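## Task

Sixteen cylinders hide eight colour pairs on their bottoms. Reveal them two at a time: a matching pair stays colour side up, and a non-matching pair is put back colour side down before any other cylinder is touched. Continue until all sixteen stand colour side up, then release them. Lifting or tipping a cylinder already counts as revealing it, even if it is put straight back. A revealed cylinder may go back colour side down only after it has stood colour side up on the table, briefly, at the same time as the other cylinder revealed in that turn; a cylinder from an earlier match cannot be that partner. Breaking this fails the task. The job is not done if at the end a gripper, or both grippers together, still hold a loose object, or the robot still carries over a fifth of the weight of any of the sixteen cylinders. A cylinder may tip onto the table if no part of the robot touches it as it lands. Anything that stays in place only because the robot holds it does not count.

## Robot and tools

Robot: two six-joint arms with parallel grippers, named left_arm and right_arm, mounted on opposite sides of a table. The names do not refer to image sides. Bases in the scene frame: left_arm at (-0.005, +0.441, +0.123) m, quat_wxyz (+0.796, 0, 0, -0.606); right_arm at (-0.145, -0.495, +0.049) m, quat_wxyz (+0.683, 0, 0, +0.731). Scene frame: origin at table centre, table surface at z = +0.020 m, +z up, left_arm on the +y side.

execute_actions takes "actions", a list holding at most one item, plus optional "pictures" (boolean; images come by default). An empty list only reports the current state. A wait is {"steps": N} with N up to 300 control steps (each 1/30 s), counted from the previous result, with reply time included; it sends nothing new. A motion is {"rows": [...], "steps": N} with 1 to 15 rows and N up to 15 (default 15). Each row is used for one step; if rows run out, the final row keeps being applied. A refused call moves nothing.

Row layout: exactly 14 numbers, one flat list covering both arms even when only one moves. First left_arm: waist, shoulder, elbow, wrist pitch, wrist yaw, wrist roll, gripper opening; then the same seven for right_arm. The six joint values are absolute target angles in radians, the same quantities printed in Joint positions, not offsets. Stated ranges per arm: waist -3.054 to 3.054, shoulder 0.000 to 3.142, elbow 0.000 to 2.356, wrist pitch -1.571 to 1.571, wrist yaw -1.571 to 1.571, wrist roll -3.142 to 3.142. True ends may differ by up to 0.010 rad. A target more than 0.010 rad outside a range, and further out than the joint currently sits, gets the call refused; a target past the real end is clipped there, and a "joint sent to its limit" line may appear (possibly referring to an earlier motion). The opening is an absolute value from -1 to 1: +1 fully open, empty fingers close at about -0.80, lower values add no travel. Full open-to-closed needs roughly 0.5 s.

Motion limits: each step, a joint's target is kept within a fixed lead of its measured angle (0.211 rad for waist, shoulder, elbow; 0.213 wrist pitch; 0.267 wrist yaw; 0.228 wrist roll), so big moves take several steps. If targets would shift a gripper over 70 mm from where it is, all that arm's targets are pulled back proportionally. Friction may leave joints short of the target, especially at long reach, and tiny changes may not move at all: check Joint positions after each move. Between calls, arms keep heading for the last row sent until everything has almost stopped or a step is HELD; after that only a new action moves them further. The simulation keeps running while you compose replies.

Gripping: grip_measured is the measured finger opening on the command scale. To hold something, keep commanding an opening well below grip_measured; a larger gap squeezes harder, up to about 34 N per pad. Readings can be off by about 1 mm per gripper. Closing fast can press harder or bounce open. end_effector_position is the point between the pads, 3 to 4 cm behind the fingertips; fingers point along the gripper's +x axis and close along its y axis.

Result lines: the state line gives, for each arm, end_effector_position (m), end_effector_quat_wxyz and velocities (m/s, rad/s) in the scene frame; the printed position can be off, more at long reach. Joint positions and Joint velocities list, per arm, the six joints (rad, rad/s) then finger-pad gap (m, m/s; 0.088 m open). Joint torques follow the same joint order; they are total drive outputs with offsets and noise, not pure contact loads. "joint command not followed" means a clearance check altered or blocked some joint targets; HELD marks steps where your row was partly or wholly not sent. MOTOR HOT warns from 50 °C; OVER-TEMPERATURE FAULT means an arm is held until it cools, and may lose power and go limp if it does not. TORQUE FAULT means contact torque reached a joint's load limit (waist 18, shoulder 22.3, elbow 22.2, wrist pitch 5.86, wrist yaw 5.84, wrist roll 5.48 N m, held weight included); that arm freezes for 10 s and drops the rest of the call.

zoom_image: "camera" (cam_high, cam_low, cam_left_wrist, cam_right_wrist, each 504x504) and "region" [x0, y0, x1, y1] in pixels from the top-left, at most 504 by 504; it enlarges the latest image. read_manual returns only licence texts. finished_scene with "scene" (its number) ends that scene for good, reports success, and starts the next one, whose task arrives in that result.

Avoid: knocking or placing anything off the table, dropping or slamming cylinders, pushing hard, collisions between arms (mounts included), leaving anything gripped or supported at the end, and long heavy holds that heat motors. Loose objects may occasionally get a small external nudge.

Each tool is called after ">>>" in YAML: its name, and indented under it one key for each argument.

## Session

>>> execute_actions:
  actions: []

Scene clock: 0.00 s of 17941.00 s.
left_arm: end_effector_position=(+0.0768, +0.1357, +0.4493) grip_measured=+0.839 end_effector_quat_wxyz=(+0.793, -0.020, -0.022, -0.609) end_effector_velocity=(+0.002, +0.001, -0.002) end_effector_angular_velocity=(+0.005, +0.009, +0.009) | right_arm: end_effector_position=(-0.2799, -0.0771, +0.3976) grip_measured=+0.825 end_effector_quat_wxyz=(+0.484, +0.291, +0.538, +0.626) end_effector_velocity=(+0.000, -0.000, +0.004) end_effector_angular_velocity=(+0.003, +0.025, +0.001)
Joint positions: left_arm=[-0.004  0.851  0.656  0.253  0.004 -0.005  0.08 ] | right_arm=[ 0.21   1.391  1.228  0.004 -0.097  1.298  0.079]
Joint velocities: left_arm=[ 0.002 -0.002 -0.002 -0.007 -0.007 -0.007 -0.   ] | right_arm=[-0.002 -0.002  0.002  0.007 -0.007  0.022  0.   ]
Joint torques (N m, as the arm reports them, + toward a larger angle): no reading
Motor temperatures (°C, as the motors report them): left_arm=[30 30 30 30 28 30] | right_arm=[31 29 28 32 28 29]
Heat: left arm: hottest waist 30 °C (+0.0 °C/min); right arm: hottest wrist pitch 32 °C (+0.0 °C/min).

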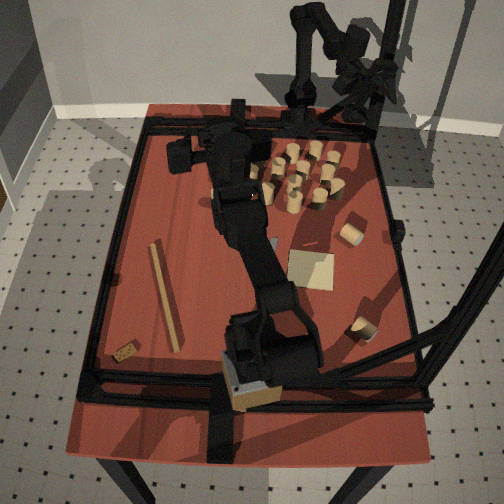

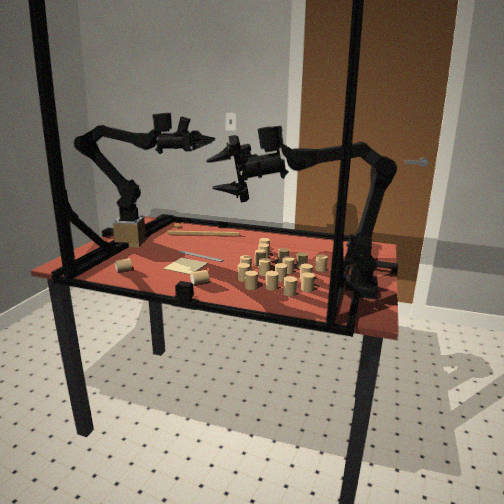

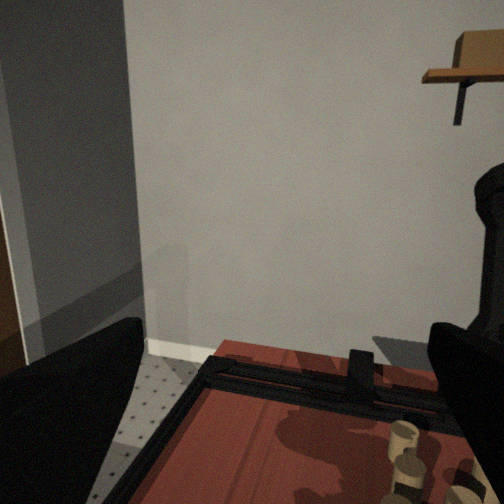

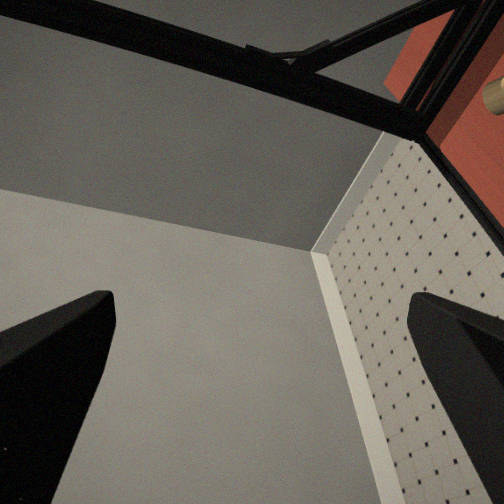

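>>> execute_actions:
  actions:
    - {"rows":[[1.2,0.3,0.3,0,0,0,1, 0.0,1.0,0.9,-1.2,0,0,1]],"steps":15}
  pictures: false

>>> execute_actions:
  actions:
    - {"steps":30}

Scene clock: 18.67 s of 17941.00 s.
left_arm: end_effector_position=(+0.2017, +0.3370, +0.3668) grip_measured=+1.000 end_effector_quat_wxyz=(+0.973, -0.003, +0.000, -0.231) end_effector_velocity=(+0.202, +0.412, -0.013) end_effector_angular_velocity=(+0.005, +0.027, +1.983) | right_arm: end_effector_position=(-0.1642, -0.2398, +0.2346) grip_measured=+0.987 end_effector_quat_wxyz=(+0.658, -0.211, +0.432, +0.580) end_effector_velocity=(+0.029, -0.360, -0.286) end_effector_angular_velocity=(-1.956, -1.348, +1.662)
Joint positions: left_arm=[ 0.841  0.308  0.307  0.002  0.005 -0.005  0.088] | right_arm=[ 0.003  1.009  0.912 -0.852 -0.003  0.387  0.087]
Joint velocities: left_arm=[ 1.976 -0.037 -0.027 -0.037 -0.007 -0.007  0.   ] | right_arm=[-0.007 -0.002 -0.1   -1.956  0.007 -2.059  0.   ]
Joint torques (N m, as the arm reports them, + toward a larger angle): left_arm=[ 0.4  -0.53  7.07  2.05 -0.11  0.17] | right_arm=[-0.12 -4.05  6.56  0.94  0.05 -0.06]
Motor temperatures (°C, as the motors report them): left_arm=[30 30 33 33 28 30] | right_arm=[31 31 32 34 28 29]
Heat: left arm: hottest elbow 33 °C (+9.6 °C/min); right arm: hottest wrist pitch 34 °C (+6.4 °C/min).
Steps of this call (steps 1 to 90: nothing new was sent; then 15.17 s passed at rest; steps 91 to 105: all 15 steps of this action). Readings (joint positions):
91: left_arm=[0.013 0.829 0.638 0.235 0.014 -0.005] | right_arm=[0.200 1.374 1.213 -0.012 -0.096 1.266]
92: left_arm=[0.056 0.788 0.605 0.187 0.013 -0.006] | right_arm=[0.172 1.344 1.183 -0.059 -0.080 1.223]
94: left_arm=[0.148 0.692 0.518 0.109 0.008 -0.006] | right_arm=[0.101 1.264 1.102 -0.147 -0.043 1.131]
98: left_arm=[0.383 0.467 0.341 0.011 0.005 -0.006] | right_arm=[0.015 1.077 0.949 -0.393 -0.009 0.880]
105: the state above

Scene clock: 19.67 s of 17941.00 s.
left_arm: end_effector_position=(+0.2243, +0.4167, +0.3674) grip_measured=+1.000 end_effector_quat_wxyz=(+0.999, -0.003, -0.002, -0.052) end_effector_velocity=(-0.000, +0.001, -0.002) end_effector_angular_velocity=(+0.008, +0.007, +0.005) | right_arm: end_effector_position=(-0.1590, -0.3091, +0.1996) grip_measured=+0.988 end_effector_quat_wxyz=(+0.542, -0.442, +0.415, +0.582) end_effector_velocity=(-0.003, -0.002, -0.001) end_effector_angular_velocity=(-0.008, +0.015, +0.025)
Joint positions: left_arm=[ 1.197  0.303  0.306  0.001 -0.    -0.005  0.088] | right_arm=[ 0.003  1.006  0.903 -1.198 -0.003  0.003  0.087]
Joint velocities: left_arm=[-0.002 -0.002 -0.002 -0.007 -0.007  0.007  0.   ] | right_arm=[-0.002 -0.002 -0.002 -0.007 -0.022 -0.022  0.   ]
Joint torques (N m, as the arm reports them, + toward a larger angle): left_arm=[ 0.22 -0.36  6.96  1.94  0.05  0.15] | right_arm=[-0.25 -3.26  6.44  0.4   0.03 -0.08]
Motor temperatures (°C, as the motors report them): left_arm=[30 30 33 33 28 30] | right_arm=[31 31 32 34 28 29]
Heat: left arm: hottest elbow 33 °C (+9.2 °C/min); right arm: hottest wrist pitch 34 °C (+6.1 °C/min).
Steps of this call (steps 1 to 30: the robot went on to your last target). Readings (joint positions):
1: left_arm=[0.906 0.307 0.307 0.001 0.005 -0.005] | right_arm=[0.003 1.009 0.909 -0.918 -0.003 0.318]
2: left_arm=[0.970 0.306 0.306 0.001 0.005 -0.005] | right_arm=[0.003 1.009 0.908 -0.984 -0.003 0.248]
4: left_arm=[1.094 0.305 0.306 0.001 0.001 -0.005] | right_arm=[0.003 1.008 0.906 -1.105 -0.003 0.119]
8: left_arm=[1.184 0.303 0.306 0.001 -0.001 -0.005] | right_arm=[0.003 1.007 0.903 -1.179 -0.003 0.026]
30: the state above
All arms were judged still, so your last target was given up. Only a new action makes them travel on or press farther. Fingers that are still opening or closing keep moving.

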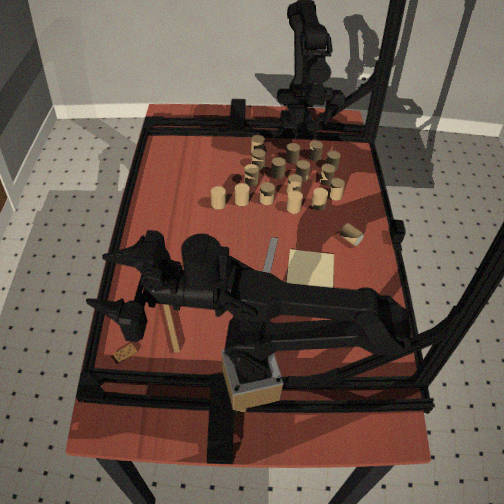

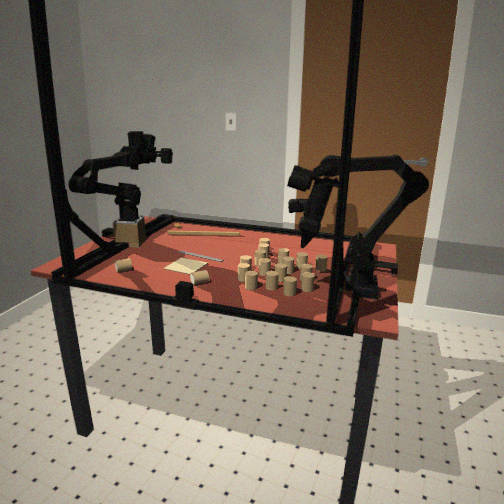

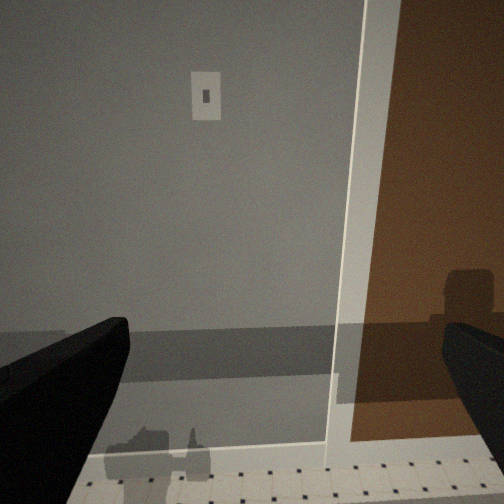

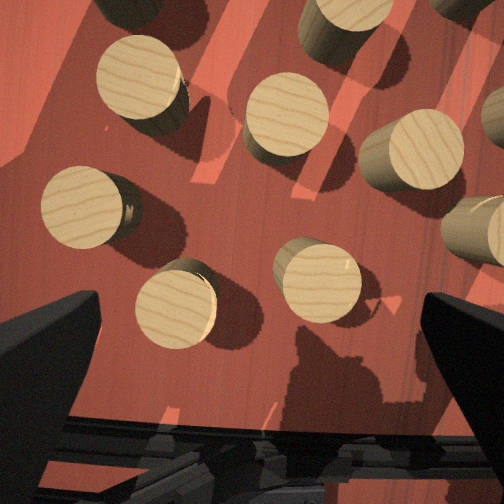

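>>> execute_actions:
  actions:
    - {"rows":[[1.2,0.3,0.3,0,0,0,1, -0.15,1.3,1.5,-1.42,0,0,1]],"steps":15}
  pictures: false

>>> execute_actions:
  actions:
    - {"steps":20}

Scene clock: 27.17 s of 17941.00 s.
left_arm: end_effector_position=(+0.2243, +0.4167, +0.3672) grip_measured=+1.000 end_effector_quat_wxyz=(+0.999, -0.002, -0.002, -0.052) end_effector_velocity=(-0.000, +0.001, +0.001) end_effector_angular_velocity=(-0.008, -0.007, +0.005) | right_arm: end_effector_position=(-0.1256, -0.2450, +0.3094) grip_measured=+0.988 end_effector_quat_wxyz=(+0.603, -0.388, +0.420, +0.557) end_effector_velocity=(+0.001, -0.001, -0.017) end_effector_angular_velocity=(-0.110, +0.008, +0.016)
Joint positions: left_arm=[ 1.198  0.303  0.306  0.001 -0.    -0.005  0.088] | right_arm=[-0.147  1.292  1.493 -1.418  0.    -0.     0.087]
Joint velocities: left_arm=[-0.002 -0.002 -0.002  0.007 -0.007 -0.007  0.   ] | right_arm=[-0.007  0.061  0.002 -0.051 -0.007 -0.022  0.   ]
Joint torques (N m, as the arm reports them, + toward a larger angle): left_arm=[ 0.23 -0.38  7.02  1.92  0.04  0.15] | right_arm=[-0.18 -3.86  6.95  0.59 -0.04  0.03]
Motor temperatures (°C, as the motors report them): left_arm=[30 30 34 34 28 30] | right_arm=[31 31 32 34 28 29]
Heat: left arm: hottest elbow 34 °C (+8.8 °C/min); right arm: hottest wrist pitch 34 °C (+4.4 °C/min).
Steps of this call (steps 1 to 90: nothing new was sent; then 4.00 s passed at rest; steps 91 to 105: all 15 steps of this action). Readings (joint positions):
91: left_arm=[1.197 0.303 0.306 0.001 -0.000 -0.005] | right_arm=[-0.021 1.042 0.939 -1.265 -0.010 0.001]
92: left_arm=[1.198 0.303 0.306 0.001 -0.000 -0.005] | right_arm=[-0.065 1.100 1.000 -1.335 -0.005 0.000]
94: left_arm=[1.198 0.303 0.306 0.001 -0.000 -0.005] | right_arm=[-0.120 1.215 1.125 -1.365 0.001 -0.000]
98: left_arm=[1.198 0.303 0.306 0.001 -0.000 -0.005] | right_arm=[-0.144 1.299 1.358 -1.407 0.000 -0.000]
105: the state above

Scene clock: 27.83 s of 17941.00 s.
left_arm: end_effector_position=(+0.2243, +0.4167, +0.3672) grip_measured=+1.000 end_effector_quat_wxyz=(+0.999, -0.002, -0.002, -0.052) end_effector_velocity=(-0.000, -0.003, -0.004) end_effector_angular_velocity=(-0.021, +0.014, -0.015) | right_arm: end_effector_position=(-0.1255, -0.2447, +0.3088) grip_measured=+0.988 end_effector_quat_wxyz=(+0.602, -0.389, +0.421, +0.556) end_effector_velocity=(-0.001, -0.002, -0.001) end_effector_angular_velocity=(-0.007, +0.010, -0.007)
Joint positions: left_arm=[ 1.198  0.303  0.306  0.001 -0.    -0.005  0.088] | right_arm=[-0.147  1.294  1.493 -1.419  0.    -0.     0.087]
Joint velocities: left_arm=[-0.007 -0.002 -0.007 -0.007  0.007 -0.022  0.   ] | right_arm=[-0.002 -0.002 -0.002 -0.007 -0.007  0.007 -0.   ]
Joint torques (N m, as the arm reports them, + toward a larger angle): left_arm=[ 0.16 -0.36  6.99  1.93  0.04  0.15] | right_arm=[-0.19 -3.6   7.16  0.54 -0.03  0.05]
Motor temperatures (°C, as the motors report them): left_arm=[30 30 34 34 28 30] | right_arm=[31 31 32 34 28 29]
Heat: left arm: hottest elbow 34 °C (+8.6 °C/min); right arm: hottest wrist pitch 34 °C (+4.3 °C/min).
Steps of this call (steps 1 to 15: the robot went on to your last target; steps 16 to 20: nothing new was sent). Readings (joint positions):
1: left_arm=[1.198 0.303 0.306 0.001 -0.000 -0.005] | right_arm=[-0.147 1.293 1.493 -1.419 0.000 -0.000]
2: left_arm=[1.198 0.303 0.306 0.001 -0.000 -0.005] | right_arm=[-0.147 1.294 1.493 -1.419 0.000 -0.000]
4: left_arm=[1.198 0.303 0.306 0.001 -0.000 -0.005] | right_arm=[-0.147 1.294 1.493 -1.419 0.000 -0.000]
8: left_arm=[1.198 0.303 0.306 0.001 -0.000 -0.005] | right_arm=[-0.147 1.294 1.493 -1.419 0.000 -0.000]
20: the state above
All arms were judged still, so your last target was given up. Only a new action makes them travel on or press farther. Fingers that are still opening or closing keep moving.

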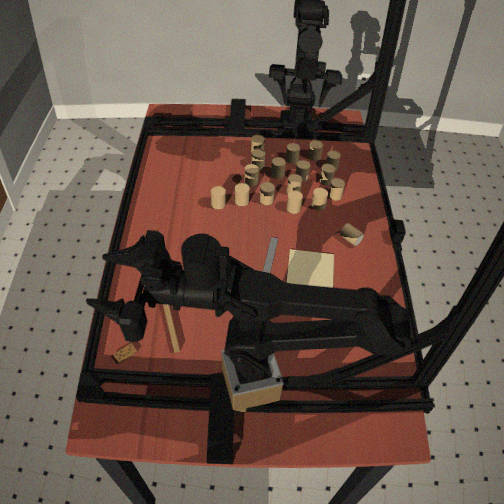

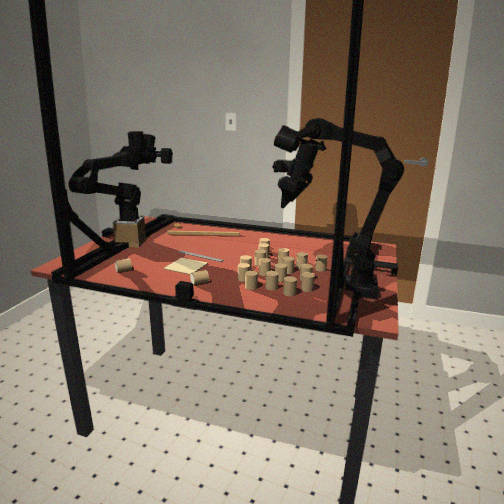

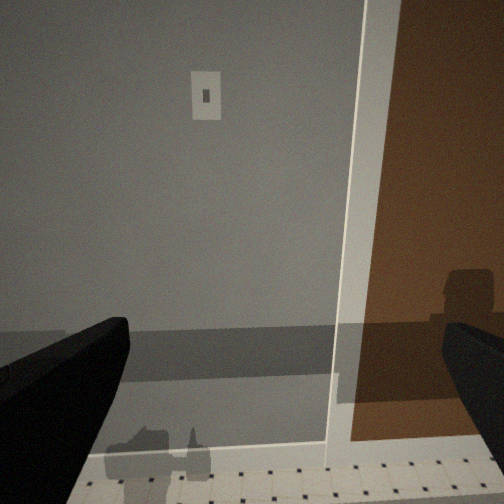

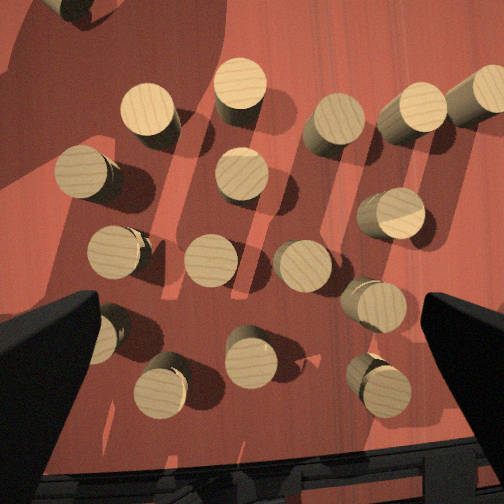

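>>> execute_actions:
  actions:
    - {"rows":[[-0.418,1.0,0.31,0.69,0,1.571,1, -0.143,2.081,1.743,-1.233,0,0,0.45]],"steps":15}
  pictures: false

>>> execute_actions:
  actions:
    - {"steps":25}

Scene clock: 45.00 s of 17941.00 s.
left_arm: end_effector_position=(+0.1553, +0.1620, +0.3383) grip_measured=+1.000 end_effector_quat_wxyz=(+0.754, +0.428, -0.244, -0.435) end_effector_velocity=(-0.549, -0.319, +0.033) end_effector_angular_velocity=(+0.903, -1.889, -1.980) | right_arm: end_effector_position=(-0.1144, -0.0971, +0.1580) grip_measured=+0.452 end_effector_quat_wxyz=(+0.531, -0.469, +0.507, +0.491) end_effector_velocity=(-0.001, -0.014, -0.443) end_effector_angular_velocity=(-1.205, +0.100, +0.020)
Joint positions: left_arm=[ 0.251  0.992  0.308  0.679 -0.006  1.031  0.088] | right_arm=[-0.146  2.031  1.739 -1.232 -0.    -0.     0.061]
Joint velocities: left_arm=[-1.976  0.022 -0.007  0.198 -0.007  2.088  0.   ] | right_arm=[-0.002  1.121 -0.066 -0.022 -0.007 -0.022 -0.001]
Joint torques (N m, as the arm reports them, + toward a larger angle): left_arm=[-0.19 -2.13  7.52  2.1   0.24  0.14] | right_arm=[  0.15 -13.61   7.02   0.05  -0.04   0.01]
Motor temperatures (°C, as the motors report them): left_arm=[30 30 35 35 28 30] | right_arm=[31 31 33 34 28 29]
Heat: left arm: hottest elbow 35 °C (+6.7 °C/min); right arm: hottest wrist pitch 34 °C (+2.7 °C/min).
Steps of this call (steps 1 to 90: nothing new was sent; then 13.67 s passed at rest; steps 91 to 105: all 15 steps of this action). Readings (joint positions):
91: left_arm=[1.167 0.337 0.305 0.047 -0.015 0.049] | right_arm=[-0.147 1.317 1.516 -1.417 0.000 -0.000]
92: left_arm=[1.102 0.399 0.306 0.128 -0.013 0.123] | right_arm=[-0.147 1.352 1.561 -1.367 0.000 -0.000]
94: left_arm=[0.968 0.533 0.311 0.259 -0.007 0.263] | right_arm=[-0.147 1.458 1.670 -1.274 0.000 -0.000]
98: left_arm=[0.707 0.796 0.311 0.523 -0.007 0.542] | right_arm=[-0.146 1.667 1.739 -1.242 -0.000 -0.000]
105: the state above

Scene clock: 45.83 s of 17941.00 s.
left_arm: end_effector_position=(-0.0527, +0.1219, +0.3390) grip_measured=+1.000 end_effector_quat_wxyz=(+0.462, +0.460, -0.534, -0.537) end_effector_velocity=(+0.001, +0.000, +0.001) end_effector_angular_velocity=(-0.006, +0.008, +0.015) | right_arm: end_effector_position=(-0.1147, -0.0980, +0.1358) grip_measured=+0.450 end_effector_quat_wxyz=(+0.515, -0.484, +0.523, +0.477) end_effector_velocity=(-0.000, -0.002, +0.000) end_effector_angular_velocity=(-0.008, -0.007, -0.005)
Joint positions: left_arm=[-0.416  0.997  0.308  0.688  0.003  1.566  0.088] | right_arm=[-0.145  2.089  1.738 -1.233 -0.    -0.     0.061]
Joint velocities: left_arm=[-0.007 -0.002 -0.002  0.007 -0.022 -0.007  0.   ] | right_arm=[ 0.002 -0.002 -0.002 -0.007  0.007  0.007 -0.   ]
Joint torques (N m, as the arm reports them, + toward a larger angle): left_arm=[-0.22 -2.2   7.6   2.19 -0.04  0.09] | right_arm=[  0.16 -11.34   6.85   0.09  -0.02   0.03]
Motor temperatures (°C, as the motors report them): left_arm=[30 30 35 35 28 30] | right_arm=[31 31 33 34 28 29]
Heat: left arm: hottest elbow 35 °C (+6.5 °C/min); right arm: hottest wrist pitch 34 °C (+2.6 °C/min).
Steps of this call (steps 1 to 25: the robot went on to your last target). Readings (joint positions):
1: left_arm=[0.185 0.993 0.308 0.683 -0.006 1.101] | right_arm=[-0.146 2.061 1.736 -1.232 -0.000 -0.000]
2: left_arm=[0.119 0.993 0.308 0.684 -0.005 1.170] | right_arm=[-0.146 2.081 1.732 -1.232 -0.000 -0.000]
4: left_arm=[-0.011 0.995 0.308 0.685 -0.005 1.309] | right_arm=[-0.145 2.093 1.730 -1.233 -0.000 -0.000]
8: left_arm=[-0.273 0.997 0.308 0.687 -0.005 1.510] | right_arm=[-0.145 2.089 1.737 -1.233 -0.000 -0.000]
25: the state above

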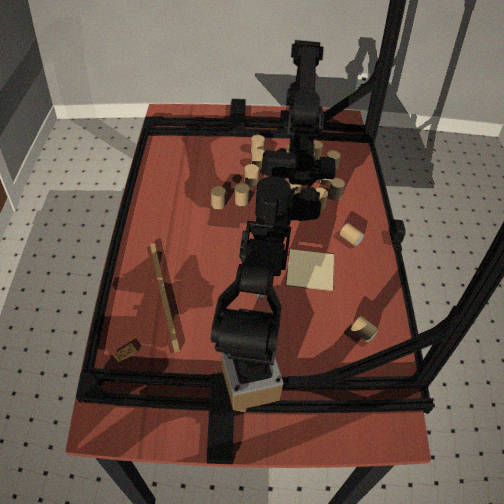

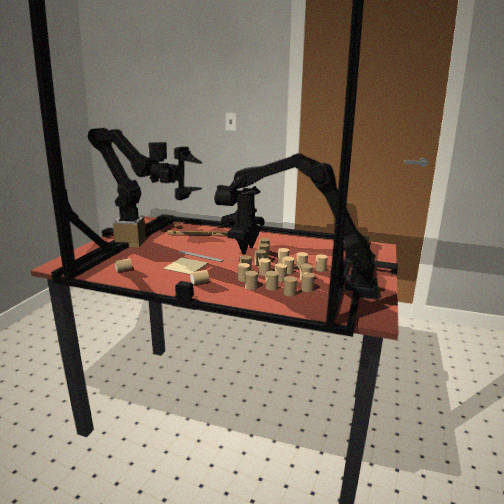

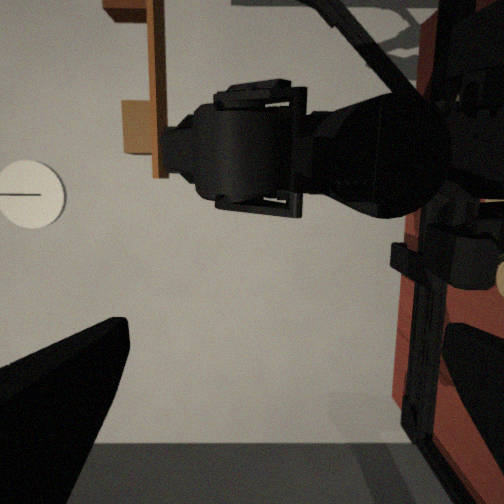

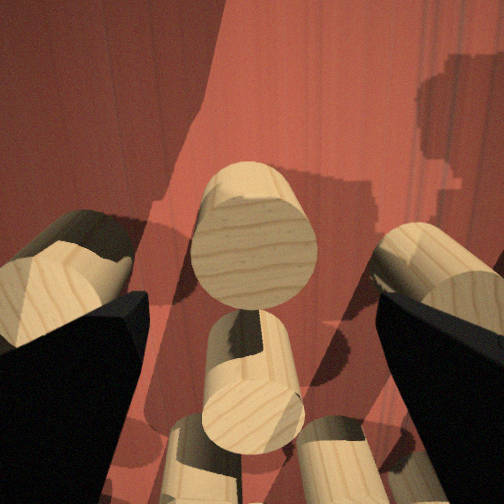

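>>> execute_actions:
  actions:
    - {"rows":[[-0.418,1.0,0.31,0.69,0,1.571,1, -0.143,2.095,1.69,-1.16,0,0,0.45],[-0.418,1.0,0.31,0.69,0,1.571,1, -0.143,2.095,1.69,-1.16,0,0,0.45],[-0.418,1.0,0.31,0.69,0,1.571,1, -0.143,2.095,1.69,-1.16,0,0,0.45],[-0.418,1.0,0.31,0.69,0,1.571,1, -0.143,2.11,1.635,-1.09,0,0,0.45],[-0.418,1.0,0.31,0.69,0,1.571,1, -0.143,2.11,1.635,-1.09,0,0,0.45],[-0.418,1.0,0.31,0.69,0,1.571,1, -0.143,2.11,1.635,-1.09,0,0,0.45],[-0.418,1.0,0.31,0.69,0,1.571,1, -0.143,2.124,1.581,-1.017,0,0,0.45]],"steps":15}

Scene clock: 50.80 s of 17941.00 s.
left_arm: end_effector_position=(-0.0527, +0.1219, +0.3389) grip_measured=+1.000 end_effector_quat_wxyz=(+0.462, +0.461, -0.534, -0.537) end_effector_velocity=(-0.002, +0.001, -0.000) end_effector_angular_velocity=(+0.006, +0.021, -0.010) | right_arm: end_effector_position=(-0.1143, -0.0938, +0.0875) grip_measured=+0.450 end_effector_quat_wxyz=(+0.523, -0.476, +0.514, +0.485) end_effector_velocity=(+0.003, +0.010, +0.001) end_effector_angular_velocity=(+0.052, +0.003, +0.015)
Joint positions: left_arm=[-0.416  0.997  0.308  0.688  0.003  1.566  0.088] | right_arm=[-0.145  2.117  1.586 -1.022 -0.    -0.     0.061]
Joint velocities: left_arm=[-0.002 -0.007 -0.002 -0.007  0.007 -0.022  0.   ] | right_arm=[-0.007 -0.002 -0.002  0.051 -0.007 -0.022 -0.   ]
Joint torques (N m, as the arm reports them, + toward a larger angle): left_arm=[-0.2  -2.18  7.67  2.18 -0.05  0.09] | right_arm=[ 0.2  -9.69  5.6   0.28 -0.03  0.03]
Motor temperatures (°C, as the motors report them): left_arm=[30 30 35 36 28 30] | right_arm=[31 33 33 34 28 29]
Heat: left arm: hottest wrist pitch 36 °C (+7.1 °C/min); right arm: hottest wrist pitch 34 °C (+2.4 °C/min).
Steps of this call (steps 1 to 15: the robot went on to your last target; steps 16 to 90: nothing new was sent; then 1.47 s passed at rest; steps 91 to 105: all 15 steps of this action). Readings (joint positions):
91: left_arm=[-0.416 0.997 0.308 0.688 0.003 1.566] | right_arm=[-0.145 2.088 1.731 -1.219 -0.000 -0.000]
92: left_arm=[-0.416 0.997 0.308 0.688 0.003 1.566] | right_arm=[-0.145 2.089 1.723 -1.196 -0.000 -0.000]
94: left_arm=[-0.416 0.997 0.308 0.688 0.003 1.566] | right_arm=[-0.145 2.089 1.701 -1.159 -0.000 -0.000]
98: left_arm=[-0.416 0.997 0.308 0.688 0.003 1.566] | right_arm=[-0.145 2.096 1.629 -1.066 -0.000 -0.000]
105: the state above

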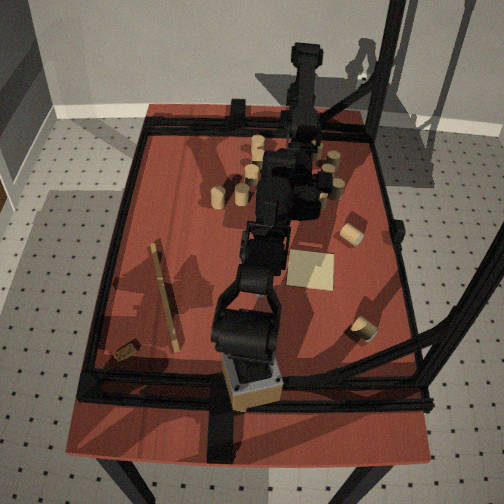

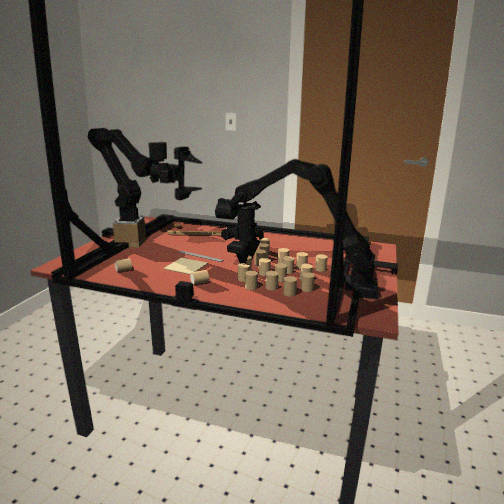

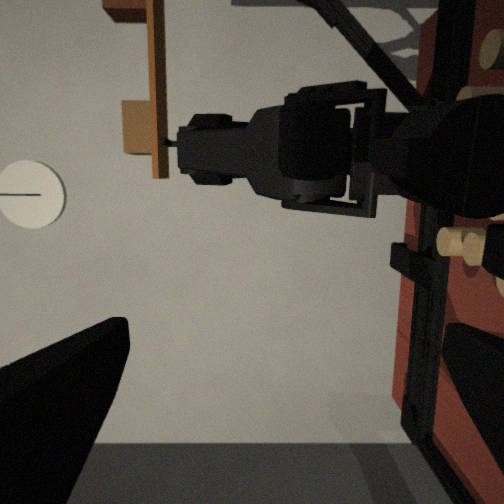

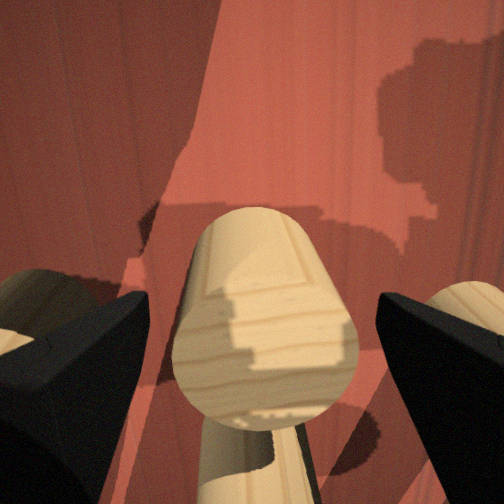

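>>> execute_actions:
  actions:
    - {"rows":[[-0.418,1.0,0.31,0.69,0,1.571,1, -0.143,2.135,1.572,-1.017,0,0,0.45],[-0.418,1.0,0.31,0.69,0,1.571,1, -0.143,2.135,1.572,-1.017,0,0,0.45],[-0.418,1.0,0.31,0.69,0,1.571,1, -0.143,2.135,1.572,-1.017,0,0,0.45],[-0.418,1.0,0.31,0.69,0,1.571,1, -0.143,2.135,1.572,-1.017,0,0,0.45],[-0.418,1.0,0.31,0.69,0,1.571,1, -0.143,2.135,1.572,-1.017,0,0,0.45],[-0.418,1.0,0.31,0.69,0,1.571,1, -0.143,2.135,1.572,-1.017,0,0,0.2],[-0.418,1.0,0.31,0.69,0,1.571,1, -0.143,2.135,1.572,-1.017,0,0,0.1],[-0.418,1.0,0.31,0.69,0,1.571,1, -0.143,2.135,1.572,-1.017,0,0,0.0],[-0.418,1.0,0.31,0.69,0,1.571,1, -0.143,2.135,1.572,-1.017,0,0,-0.1],[-0.418,1.0,0.31,0.69,0,1.571,1, -0.143,2.135,1.572,-1.017,0,0,-0.3]],"steps":15}
  pictures: false

>>> execute_actions:
  actions:
    - {"rows":[[-0.418,1.0,0.31,0.69,0,1.571,1, -0.143,2.11,1.65,-1.11,0,0,-0.3],[-0.418,1.0,0.31,0.69,0,1.571,1, -0.143,2.11,1.65,-1.11,0,0,-0.3],[-0.418,1.0,0.31,0.69,0,1.571,1, -0.143,2.11,1.65,-1.11,0,0,-0.3],[-0.418,1.0,0.31,0.69,0,1.571,1, -0.143,2.07,1.75,-1.25,0,0,-0.3]],"steps":12}

Scene clock: 57.60 s of 17941.00 s.
left_arm: end_effector_position=(-0.0528, +0.1219, +0.3390) grip_measured=+1.000 end_effector_quat_wxyz=(+0.462, +0.461, -0.534, -0.537) end_effector_velocity=(+0.003, +0.000, -0.002) end_effector_angular_velocity=(+0.011, +0.021, +0.020) | right_arm: end_effector_position=(-0.1146, -0.0948, +0.0851) grip_measured=+0.004 end_effector_quat_wxyz=(+0.522, -0.477, +0.515, +0.484) end_effector_velocity=(-0.000, -0.002, +0.000) end_effector_angular_velocity=(-0.007, +0.008, -0.010)
Joint positions: left_arm=[-0.416  0.997  0.308  0.688  0.002  1.566  0.088] | right_arm=[-0.145  2.12   1.58  -1.018 -0.    -0.     0.039]
Joint velocities: left_arm=[-0.002 -0.002 -0.002 -0.007 -0.022 -0.022  0.   ] | right_arm=[-0.002 -0.002 -0.002 -0.007 -0.007  0.007 -0.   ]
Joint torques (N m, as the arm reports them, + toward a larger angle): left_arm=[-0.25 -2.25  7.63  2.18 -0.06  0.07] | right_arm=[ 0.14 -8.64  5.17  0.19 -0.03  0.04]
Motor temperatures (°C, as the motors report them): left_arm=[30 31 36 37 28 30] | right_arm=[31 34 33 33 28 29]
Heat: left arm: hottest wrist pitch 37 °C (+7.3 °C/min); right arm: hottest shoulder 34 °C (+2.1 °C/min).
Steps of this call (steps 1 to 15: the robot went on to your last target; steps 16 to 90: nothing new was sent; then 3.30 s passed at rest; steps 91 to 105: all 15 steps of this action). Readings (joint positions):
91: left_arm=[-0.416 0.997 0.308 0.688 0.002 1.566] | right_arm=[-0.145 2.117 1.585 -1.018 -0.000 -0.000]
92: left_arm=[-0.416 0.997 0.308 0.688 0.002 1.566] | right_arm=[-0.145 2.117 1.584 -1.018 -0.000 -0.000]
94: left_arm=[-0.416 0.997 0.308 0.688 0.002 1.566] | right_arm=[-0.145 2.118 1.582 -1.018 -0.000 -0.000]
98: left_arm=[-0.416 0.997 0.308 0.688 0.002 1.566] | right_arm=[-0.145 2.119 1.580 -1.018 -0.000 -0.000]
105: the state above

Scene clock: 58.00 s of 17941.00 s.
left_arm: end_effector_position=(-0.0528, +0.1219, +0.3390) grip_measured=+1.000 end_effector_quat_wxyz=(+0.462, +0.461, -0.534, -0.537) end_effector_velocity=(+0.000, +0.000, -0.002) end_effector_angular_velocity=(+0.008, +0.006, +0.005) | right_arm: end_effector_position=(-0.1148, -0.0979, +0.1431) grip_measured=+0.003 end_effector_quat_wxyz=(+0.519, -0.481, +0.519, +0.480) end_effector_velocity=(-0.001, -0.012, +0.000) end_effector_angular_velocity=(-0.051, +0.011, +0.005)
Joint positions: left_arm=[-0.416  0.997  0.308  0.688  0.002  1.566  0.088] | right_arm=[-0.145  2.075  1.746 -1.243 -0.    -0.     0.039]
Joint velocities: left_arm=[-0.002 -0.002 -0.002 -0.007 -0.007 -0.007  0.   ] | right_arm=[-0.002 -0.002 -0.002 -0.051 -0.007 -0.007 -0.   ]
Joint torques (N m, as the arm reports them, + toward a larger angle): left_arm=[-0.2  -2.21  7.62  2.16 -0.05  0.09] | right_arm=[  0.11 -10.8    6.73  -0.07  -0.04   0.02]
Motor temperatures (°C, as the motors report them): left_arm=[30 31 36 37 28 30] | right_arm=[31 34 33 33 28 29]
Heat: left arm: hottest wrist pitch 37 °C (+7.2 °C/min); right arm: hottest shoulder 34 °C (+2.1 °C/min).
Steps of this call (steps 1 to 12: all 12 steps of this action). Readings (joint positions):
1: left_arm=[-0.416 0.997 0.308 0.688 0.002 1.566] | right_arm=[-0.145 2.120 1.590 -1.036 -0.000 -0.000]
2: left_arm=[-0.416 0.997 0.308 0.688 0.002 1.566] | right_arm=[-0.145 2.120 1.603 -1.065 -0.000 -0.000]
4: left_arm=[-0.416 0.997 0.308 0.688 0.002 1.566] | right_arm=[-0.145 2.118 1.640 -1.122 -0.000 -0.000]
8: left_arm=[-0.416 0.997 0.308 0.688 0.002 1.566] | right_arm=[-0.145 2.092 1.725 -1.221 -0.000 -0.000]
12: the state above

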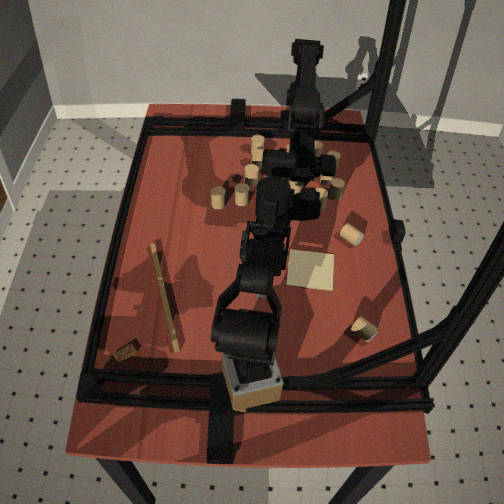

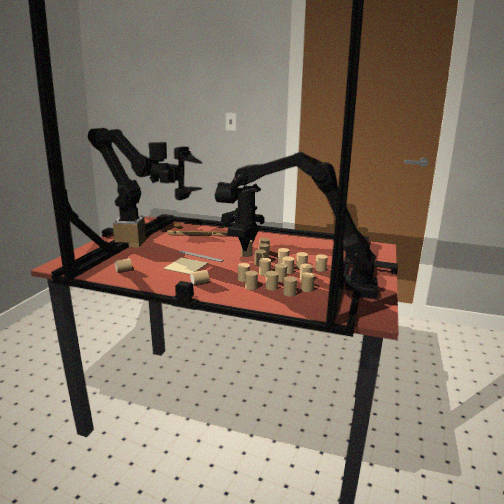

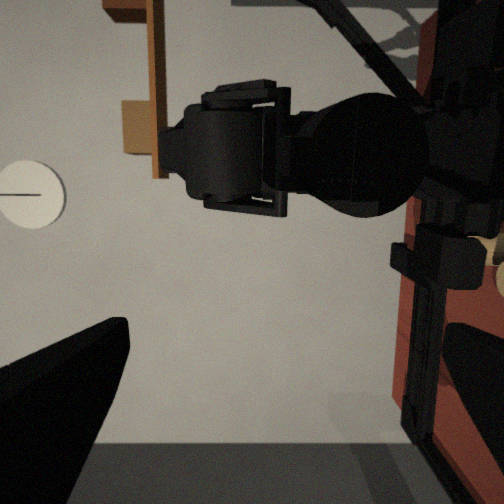

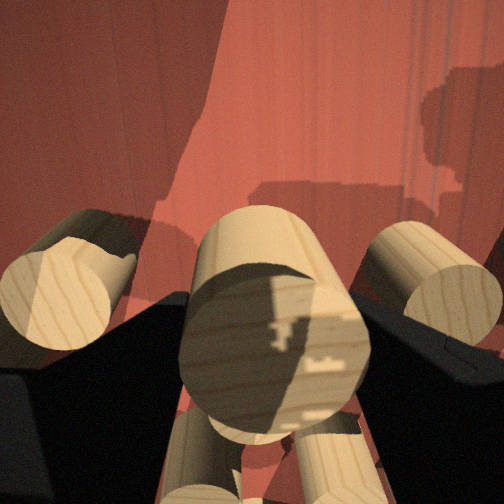

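>>> execute_actions:
  actions:
    - {"rows":[[-0.418,1.0,0.31,0.69,0,1.571,1, -0.216,1.422,0.885,0.537,0,0,-0.3]],"steps":15}
  pictures: false

>>> execute_actions:
  actions:
    - {"rows":[[-0.418,1.0,0.31,0.69,0,1.571,1, -0.216,1.422,0.885,0.537,0,0,-0.3]],"steps":15}
  pictures: false

>>> execute_actions:
  actions:
    - {"rows":[[-0.418,1.31,0.469,0.841,0,1.571,1, -0.216,1.422,0.885,0.537,0,0,-0.3]],"steps":15}

Scene clock: 66.23 s of 17941.00 s.
left_arm: end_effector_position=(-0.0528, +0.1218, +0.3389) grip_measured=+1.000 end_effector_quat_wxyz=(+0.462, +0.461, -0.535, -0.537) end_effector_velocity=(+0.002, +0.001, -0.007) end_effector_angular_velocity=(+0.028, +0.003, +0.010) | right_arm: end_effector_position=(-0.0883, -0.1189, +0.1924) grip_measured=+0.003 end_effector_quat_wxyz=(+0.701, -0.249, +0.289, +0.602) end_effector_velocity=(+0.016, +0.118, -0.031) end_effector_angular_velocity=(+0.991, -0.161, +0.023)
Joint positions: left_arm=[-0.416  0.997  0.308  0.688  0.002  1.567  0.088] | right_arm=[-0.218  1.43   0.919 -0.272  0.001 -0.     0.039]
Joint velocities: left_arm=[ 0.002 -0.002 -0.007 -0.022 -0.007 -0.007  0.   ] | right_arm=[ 0.002  0.066 -0.711  1.78  -0.007 -0.022 -0.   ]
Joint torques (N m, as the arm reports them, + toward a larger angle): left_arm=[-0.2  -2.25  7.64  2.15 -0.04  0.07] | right_arm=[ 0.22 -7.58  8.84  1.96 -0.06  0.04]
Motor temperatures (°C, as the motors report them): left_arm=[30 31 36 37 28 30] | right_arm=[31 36 33 33 28 29]
Heat: left arm: hottest wrist pitch 37 °C (+6.1 °C/min); right arm: hottest shoulder 36 °C (+3.0 °C/min).
Steps of this call (steps 1 to 15: the robot went on to your last target; steps 16 to 232: nothing new was sent; steps 233 to 247: all 15 steps of this action). Readings (joint positions):
233: left_arm=[-0.416 0.997 0.308 0.688 0.002 1.567] | right_arm=[-0.149 2.041 1.704 -1.185 -0.003 -0.000]
234: left_arm=[-0.416 0.997 0.308 0.688 0.002 1.567] | right_arm=[-0.161 1.995 1.634 -1.112 -0.005 -0.000]
236: left_arm=[-0.416 0.997 0.308 0.688 0.002 1.567] | right_arm=[-0.195 1.884 1.499 -0.991 -0.002 -0.000]
240: left_arm=[-0.416 0.997 0.308 0.688 0.002 1.567] | right_arm=[-0.222 1.636 1.250 -0.724 0.001 -0.000]
247: the state above

Scene clock: 66.73 s of 17941.00 s.
left_arm: end_effector_position=(-0.0528, +0.1218, +0.3389) grip_measured=+1.000 end_effector_quat_wxyz=(+0.462, +0.461, -0.535, -0.537) end_effector_velocity=(-0.002, +0.001, -0.002) end_effector_angular_velocity=(+0.008, +0.006, -0.010) | right_arm: end_effector_position=(-0.0793, -0.0594, +0.3331) grip_measured=+0.003 end_effector_quat_wxyz=(+0.758, -0.009, +0.010, +0.652) end_effector_velocity=(-0.004, +0.001, +0.037) end_effector_angular_velocity=(+0.166, -0.032, +0.025)
Joint positions: left_arm=[-0.416  0.997  0.308  0.688  0.002  1.567  0.088] | right_arm=[-0.218  1.426  0.884  0.515  0.001 -0.     0.039]
Joint velocities: left_arm=[-0.002 -0.002 -0.002 -0.007  0.007 -0.007  0.   ] | right_arm=[ 0.002 -0.002 -0.002  0.168 -0.022 -0.007  0.001]
Joint torques (N m, as the arm reports them, + toward a larger angle): left_arm=[-0.19 -2.24  7.64  2.16 -0.04  0.05] | right_arm=[ 0.17 -6.98  7.75  1.56 -0.07  0.04]
Motor temperatures (°C, as the motors report them): left_arm=[30 31 36 37 28 30] | right_arm=[31 36 33 33 28 29]
Heat: left arm: hottest wrist pitch 37 °C (+6.0 °C/min); right arm: hottest shoulder 36 °C (+3.0 °C/min).
Steps of this call (steps 1 to 15: all 15 steps of this action). Readings (joint positions):
1: left_arm=[-0.416 0.997 0.308 0.688 0.002 1.567] | right_arm=[-0.218 1.432 0.900 -0.211 0.001 -0.000]
2: left_arm=[-0.416 0.997 0.308 0.688 0.002 1.567] | right_arm=[-0.218 1.432 0.888 -0.148 0.001 -0.000]
4: left_arm=[-0.416 0.997 0.308 0.688 0.002 1.567] | right_arm=[-0.218 1.432 0.883 -0.016 0.001 -0.000]
8: left_arm=[-0.416 0.997 0.308 0.688 0.002 1.567] | right_arm=[-0.218 1.432 0.883 0.249 0.001 -0.000]
15: the state above

Scene clock: 67.23 s of 17941.00 s.
left_arm: end_effector_position=(-0.0609, +0.0683, +0.3369) grip_measured=+1.000 end_effector_quat_wxyz=(+0.461, +0.462, -0.533, -0.538) end_effector_velocity=(+0.000, +0.000, +0.002) end_effector_angular_velocity=(-0.001, +0.008, +0.005) | right_arm: end_effector_position=(-0.0793, -0.0594, +0.3375) grip_measured=+0.003 end_effector_quat_wxyz=(+0.759, -0.002, +0.002, +0.652) end_effector_velocity=(-0.002, -0.000, -0.005) end_effector_angular_velocity=(-0.023, -0.004, +0.020)
Joint positions: left_arm=[-0.416  1.305  0.461  0.838  0.002  1.567  0.088] | right_arm=[-0.218  1.425  0.884  0.534  0.001 -0.     0.039]
Joint velocities: left_arm=[-0.002 -0.007  0.002 -0.007 -0.007 -0.007  0.   ] | right_arm=[-0.002 -0.002 -0.002 -0.022 -0.022 -0.007 -0.   ]
Joint torques (N m, as the arm reports them, + toward a larger angle): left_arm=[-0.15 -3.5   8.01  2.17 -0.04  0.05] | right_arm=[ 0.2  -7.05  7.66  1.6  -0.05  0.03]
Motor temperatures (°C, as the motors report them): left_arm=[30 31 36 37 28 30] | right_arm=[31 36 33 33 28 29]
Heat: left arm: hottest wrist pitch 37 °C (+5.1 °C/min); right arm: hottest shoulder 36 °C (+3.0 °C/min).
Steps of this call (steps 1 to 15: all 15 steps of this action). Readings (joint positions):
1: left_arm=[-0.416 1.031 0.327 0.715 0.002 1.567] | right_arm=[-0.218 1.425 0.884 0.519 0.001 -0.000]
2: left_arm=[-0.416 1.093 0.364 0.763 0.002 1.567] | right_arm=[-0.218 1.425 0.884 0.522 0.001 -0.000]
4: left_arm=[-0.416 1.211 0.438 0.816 0.002 1.567] | right_arm=[-0.218 1.425 0.884 0.530 0.001 -0.000]
8: left_arm=[-0.416 1.296 0.459 0.826 0.002 1.567] | right_arm=[-0.218 1.425 0.884 0.533 0.001 -0.000]
15: the state above

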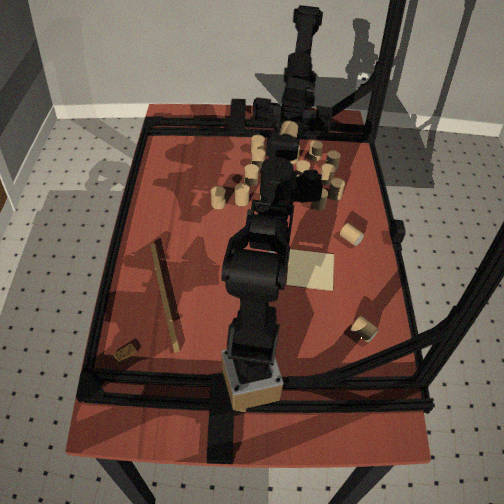

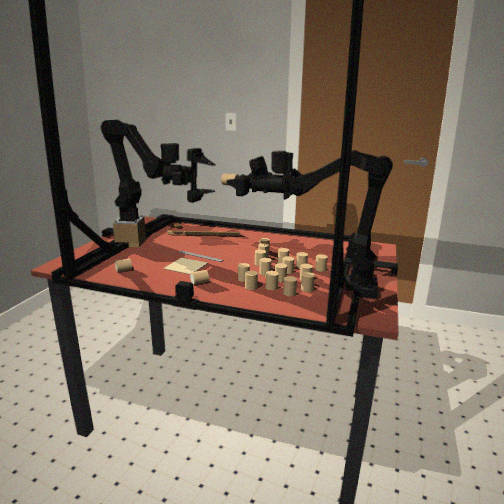

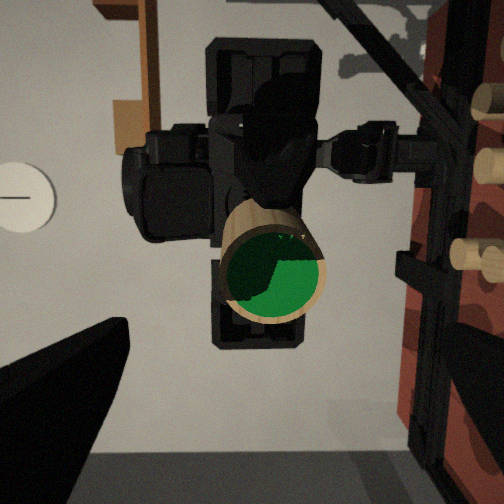

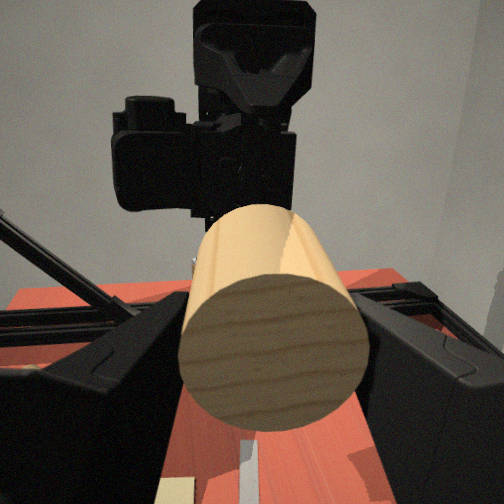

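>>> execute_actions:
  actions:
    - {"rows":[[-0.418,1.39,0.535,0.857,0,1.571,1, -0.216,1.422,0.885,0.537,0,0,-0.3],[-0.418,1.39,0.535,0.857,0,1.571,1, -0.216,1.422,0.885,0.537,0,0,-0.3],[-0.418,1.39,0.535,0.857,0,1.571,1, -0.216,1.422,0.885,0.537,0,0,-0.3],[-0.418,1.47,0.6,0.872,0,1.571,1, -0.216,1.422,0.885,0.537,0,0,-0.3],[-0.418,1.47,0.6,0.872,0,1.571,1, -0.216,1.422,0.885,0.537,0,0,-0.3],[-0.418,1.47,0.6,0.872,0,1.571,1, -0.216,1.422,0.885,0.537,0,0,-0.3],[-0.418,1.542,0.66,0.886,0,1.571,1, -0.216,1.422,0.885,0.537,0,0,-0.3]],"steps":15}

Scene clock: 70.80 s of 17941.00 s.
left_arm: end_effector_position=(-0.0687, +0.0152, +0.3386) grip_measured=+1.000 end_effector_quat_wxyz=(+0.462, +0.461, -0.535, -0.537) end_effector_velocity=(-0.005, -0.004, +0.015) end_effector_angular_velocity=(-0.045, +0.014, -0.015) | right_arm: end_effector_position=(-0.0793, -0.0594, +0.3375) grip_measured=+0.003 end_effector_quat_wxyz=(+0.759, -0.002, +0.002, +0.652) end_effector_velocity=(+0.004, -0.001, -0.003) end_effector_angular_velocity=(-0.004, -0.007, -0.015)
Joint positions: left_arm=[-0.416  1.534  0.649  0.883  0.002  1.567  0.088] | right_arm=[-0.218  1.425  0.884  0.534  0.001 -0.     0.039]
Joint velocities: left_arm=[-0.007  0.002  0.027  0.022  0.007 -0.007  0.   ] | right_arm=[-0.007  0.002 -0.007  0.007  0.007 -0.007 -0.   ]
Joint torques (N m, as the arm reports them, + toward a larger angle): left_arm=[-0.13 -4.69  8.01  2.16 -0.04  0.05] | right_arm=[ 0.14 -6.97  7.61  1.61 -0.08  0.02]
Motor temperatures (°C, as the motors report them): left_arm=[30 31 36 38 28 30] | right_arm=[31 36 34 34 28 29]
Heat: left arm: hottest wrist pitch 38 °C (+6.0 °C/min); right arm: hottest shoulder 36 °C (+3.0 °C/min).
Steps of this call (steps 1 to 15: the robot went on to your last target; steps 16 to 92: nothing new was sent; steps 93 to 107: all 15 steps of this action). Readings (joint positions):
93: left_arm=[-0.416 1.317 0.470 0.842 0.002 1.567] | right_arm=[-0.218 1.425 0.884 0.534 0.001 -0.000]
94: left_arm=[-0.416 1.337 0.487 0.848 0.002 1.567] | right_arm=[-0.218 1.425 0.884 0.534 0.001 -0.000]
96: left_arm=[-0.416 1.383 0.526 0.855 0.002 1.567] | right_arm=[-0.218 1.425 0.884 0.534 0.001 -0.000]
100: left_arm=[-0.416 1.484 0.610 0.875 0.002 1.567] | right_arm=[-0.218 1.425 0.884 0.534 0.001 -0.000]
107: the state above

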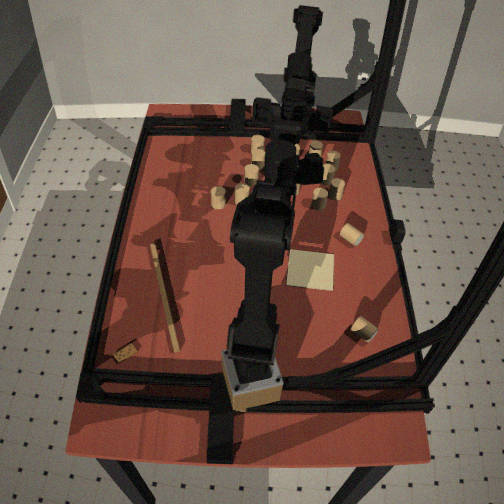

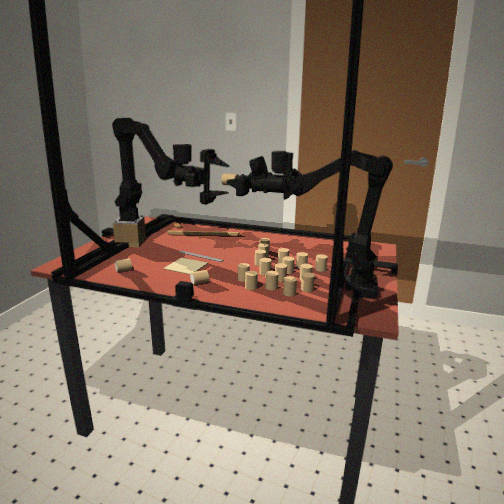

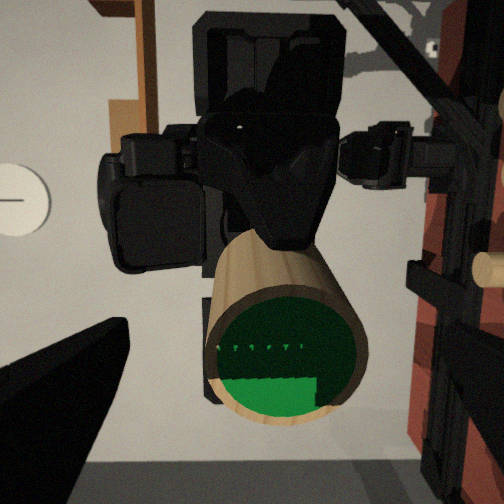

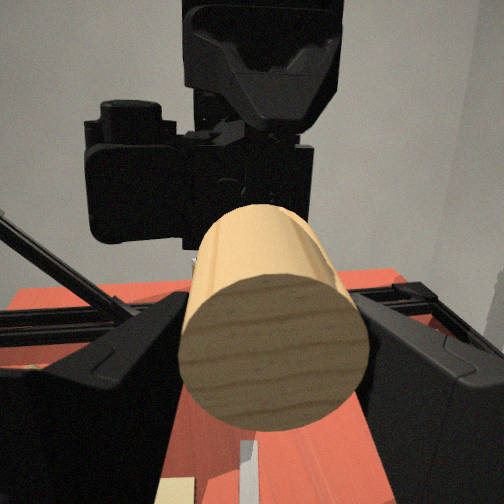

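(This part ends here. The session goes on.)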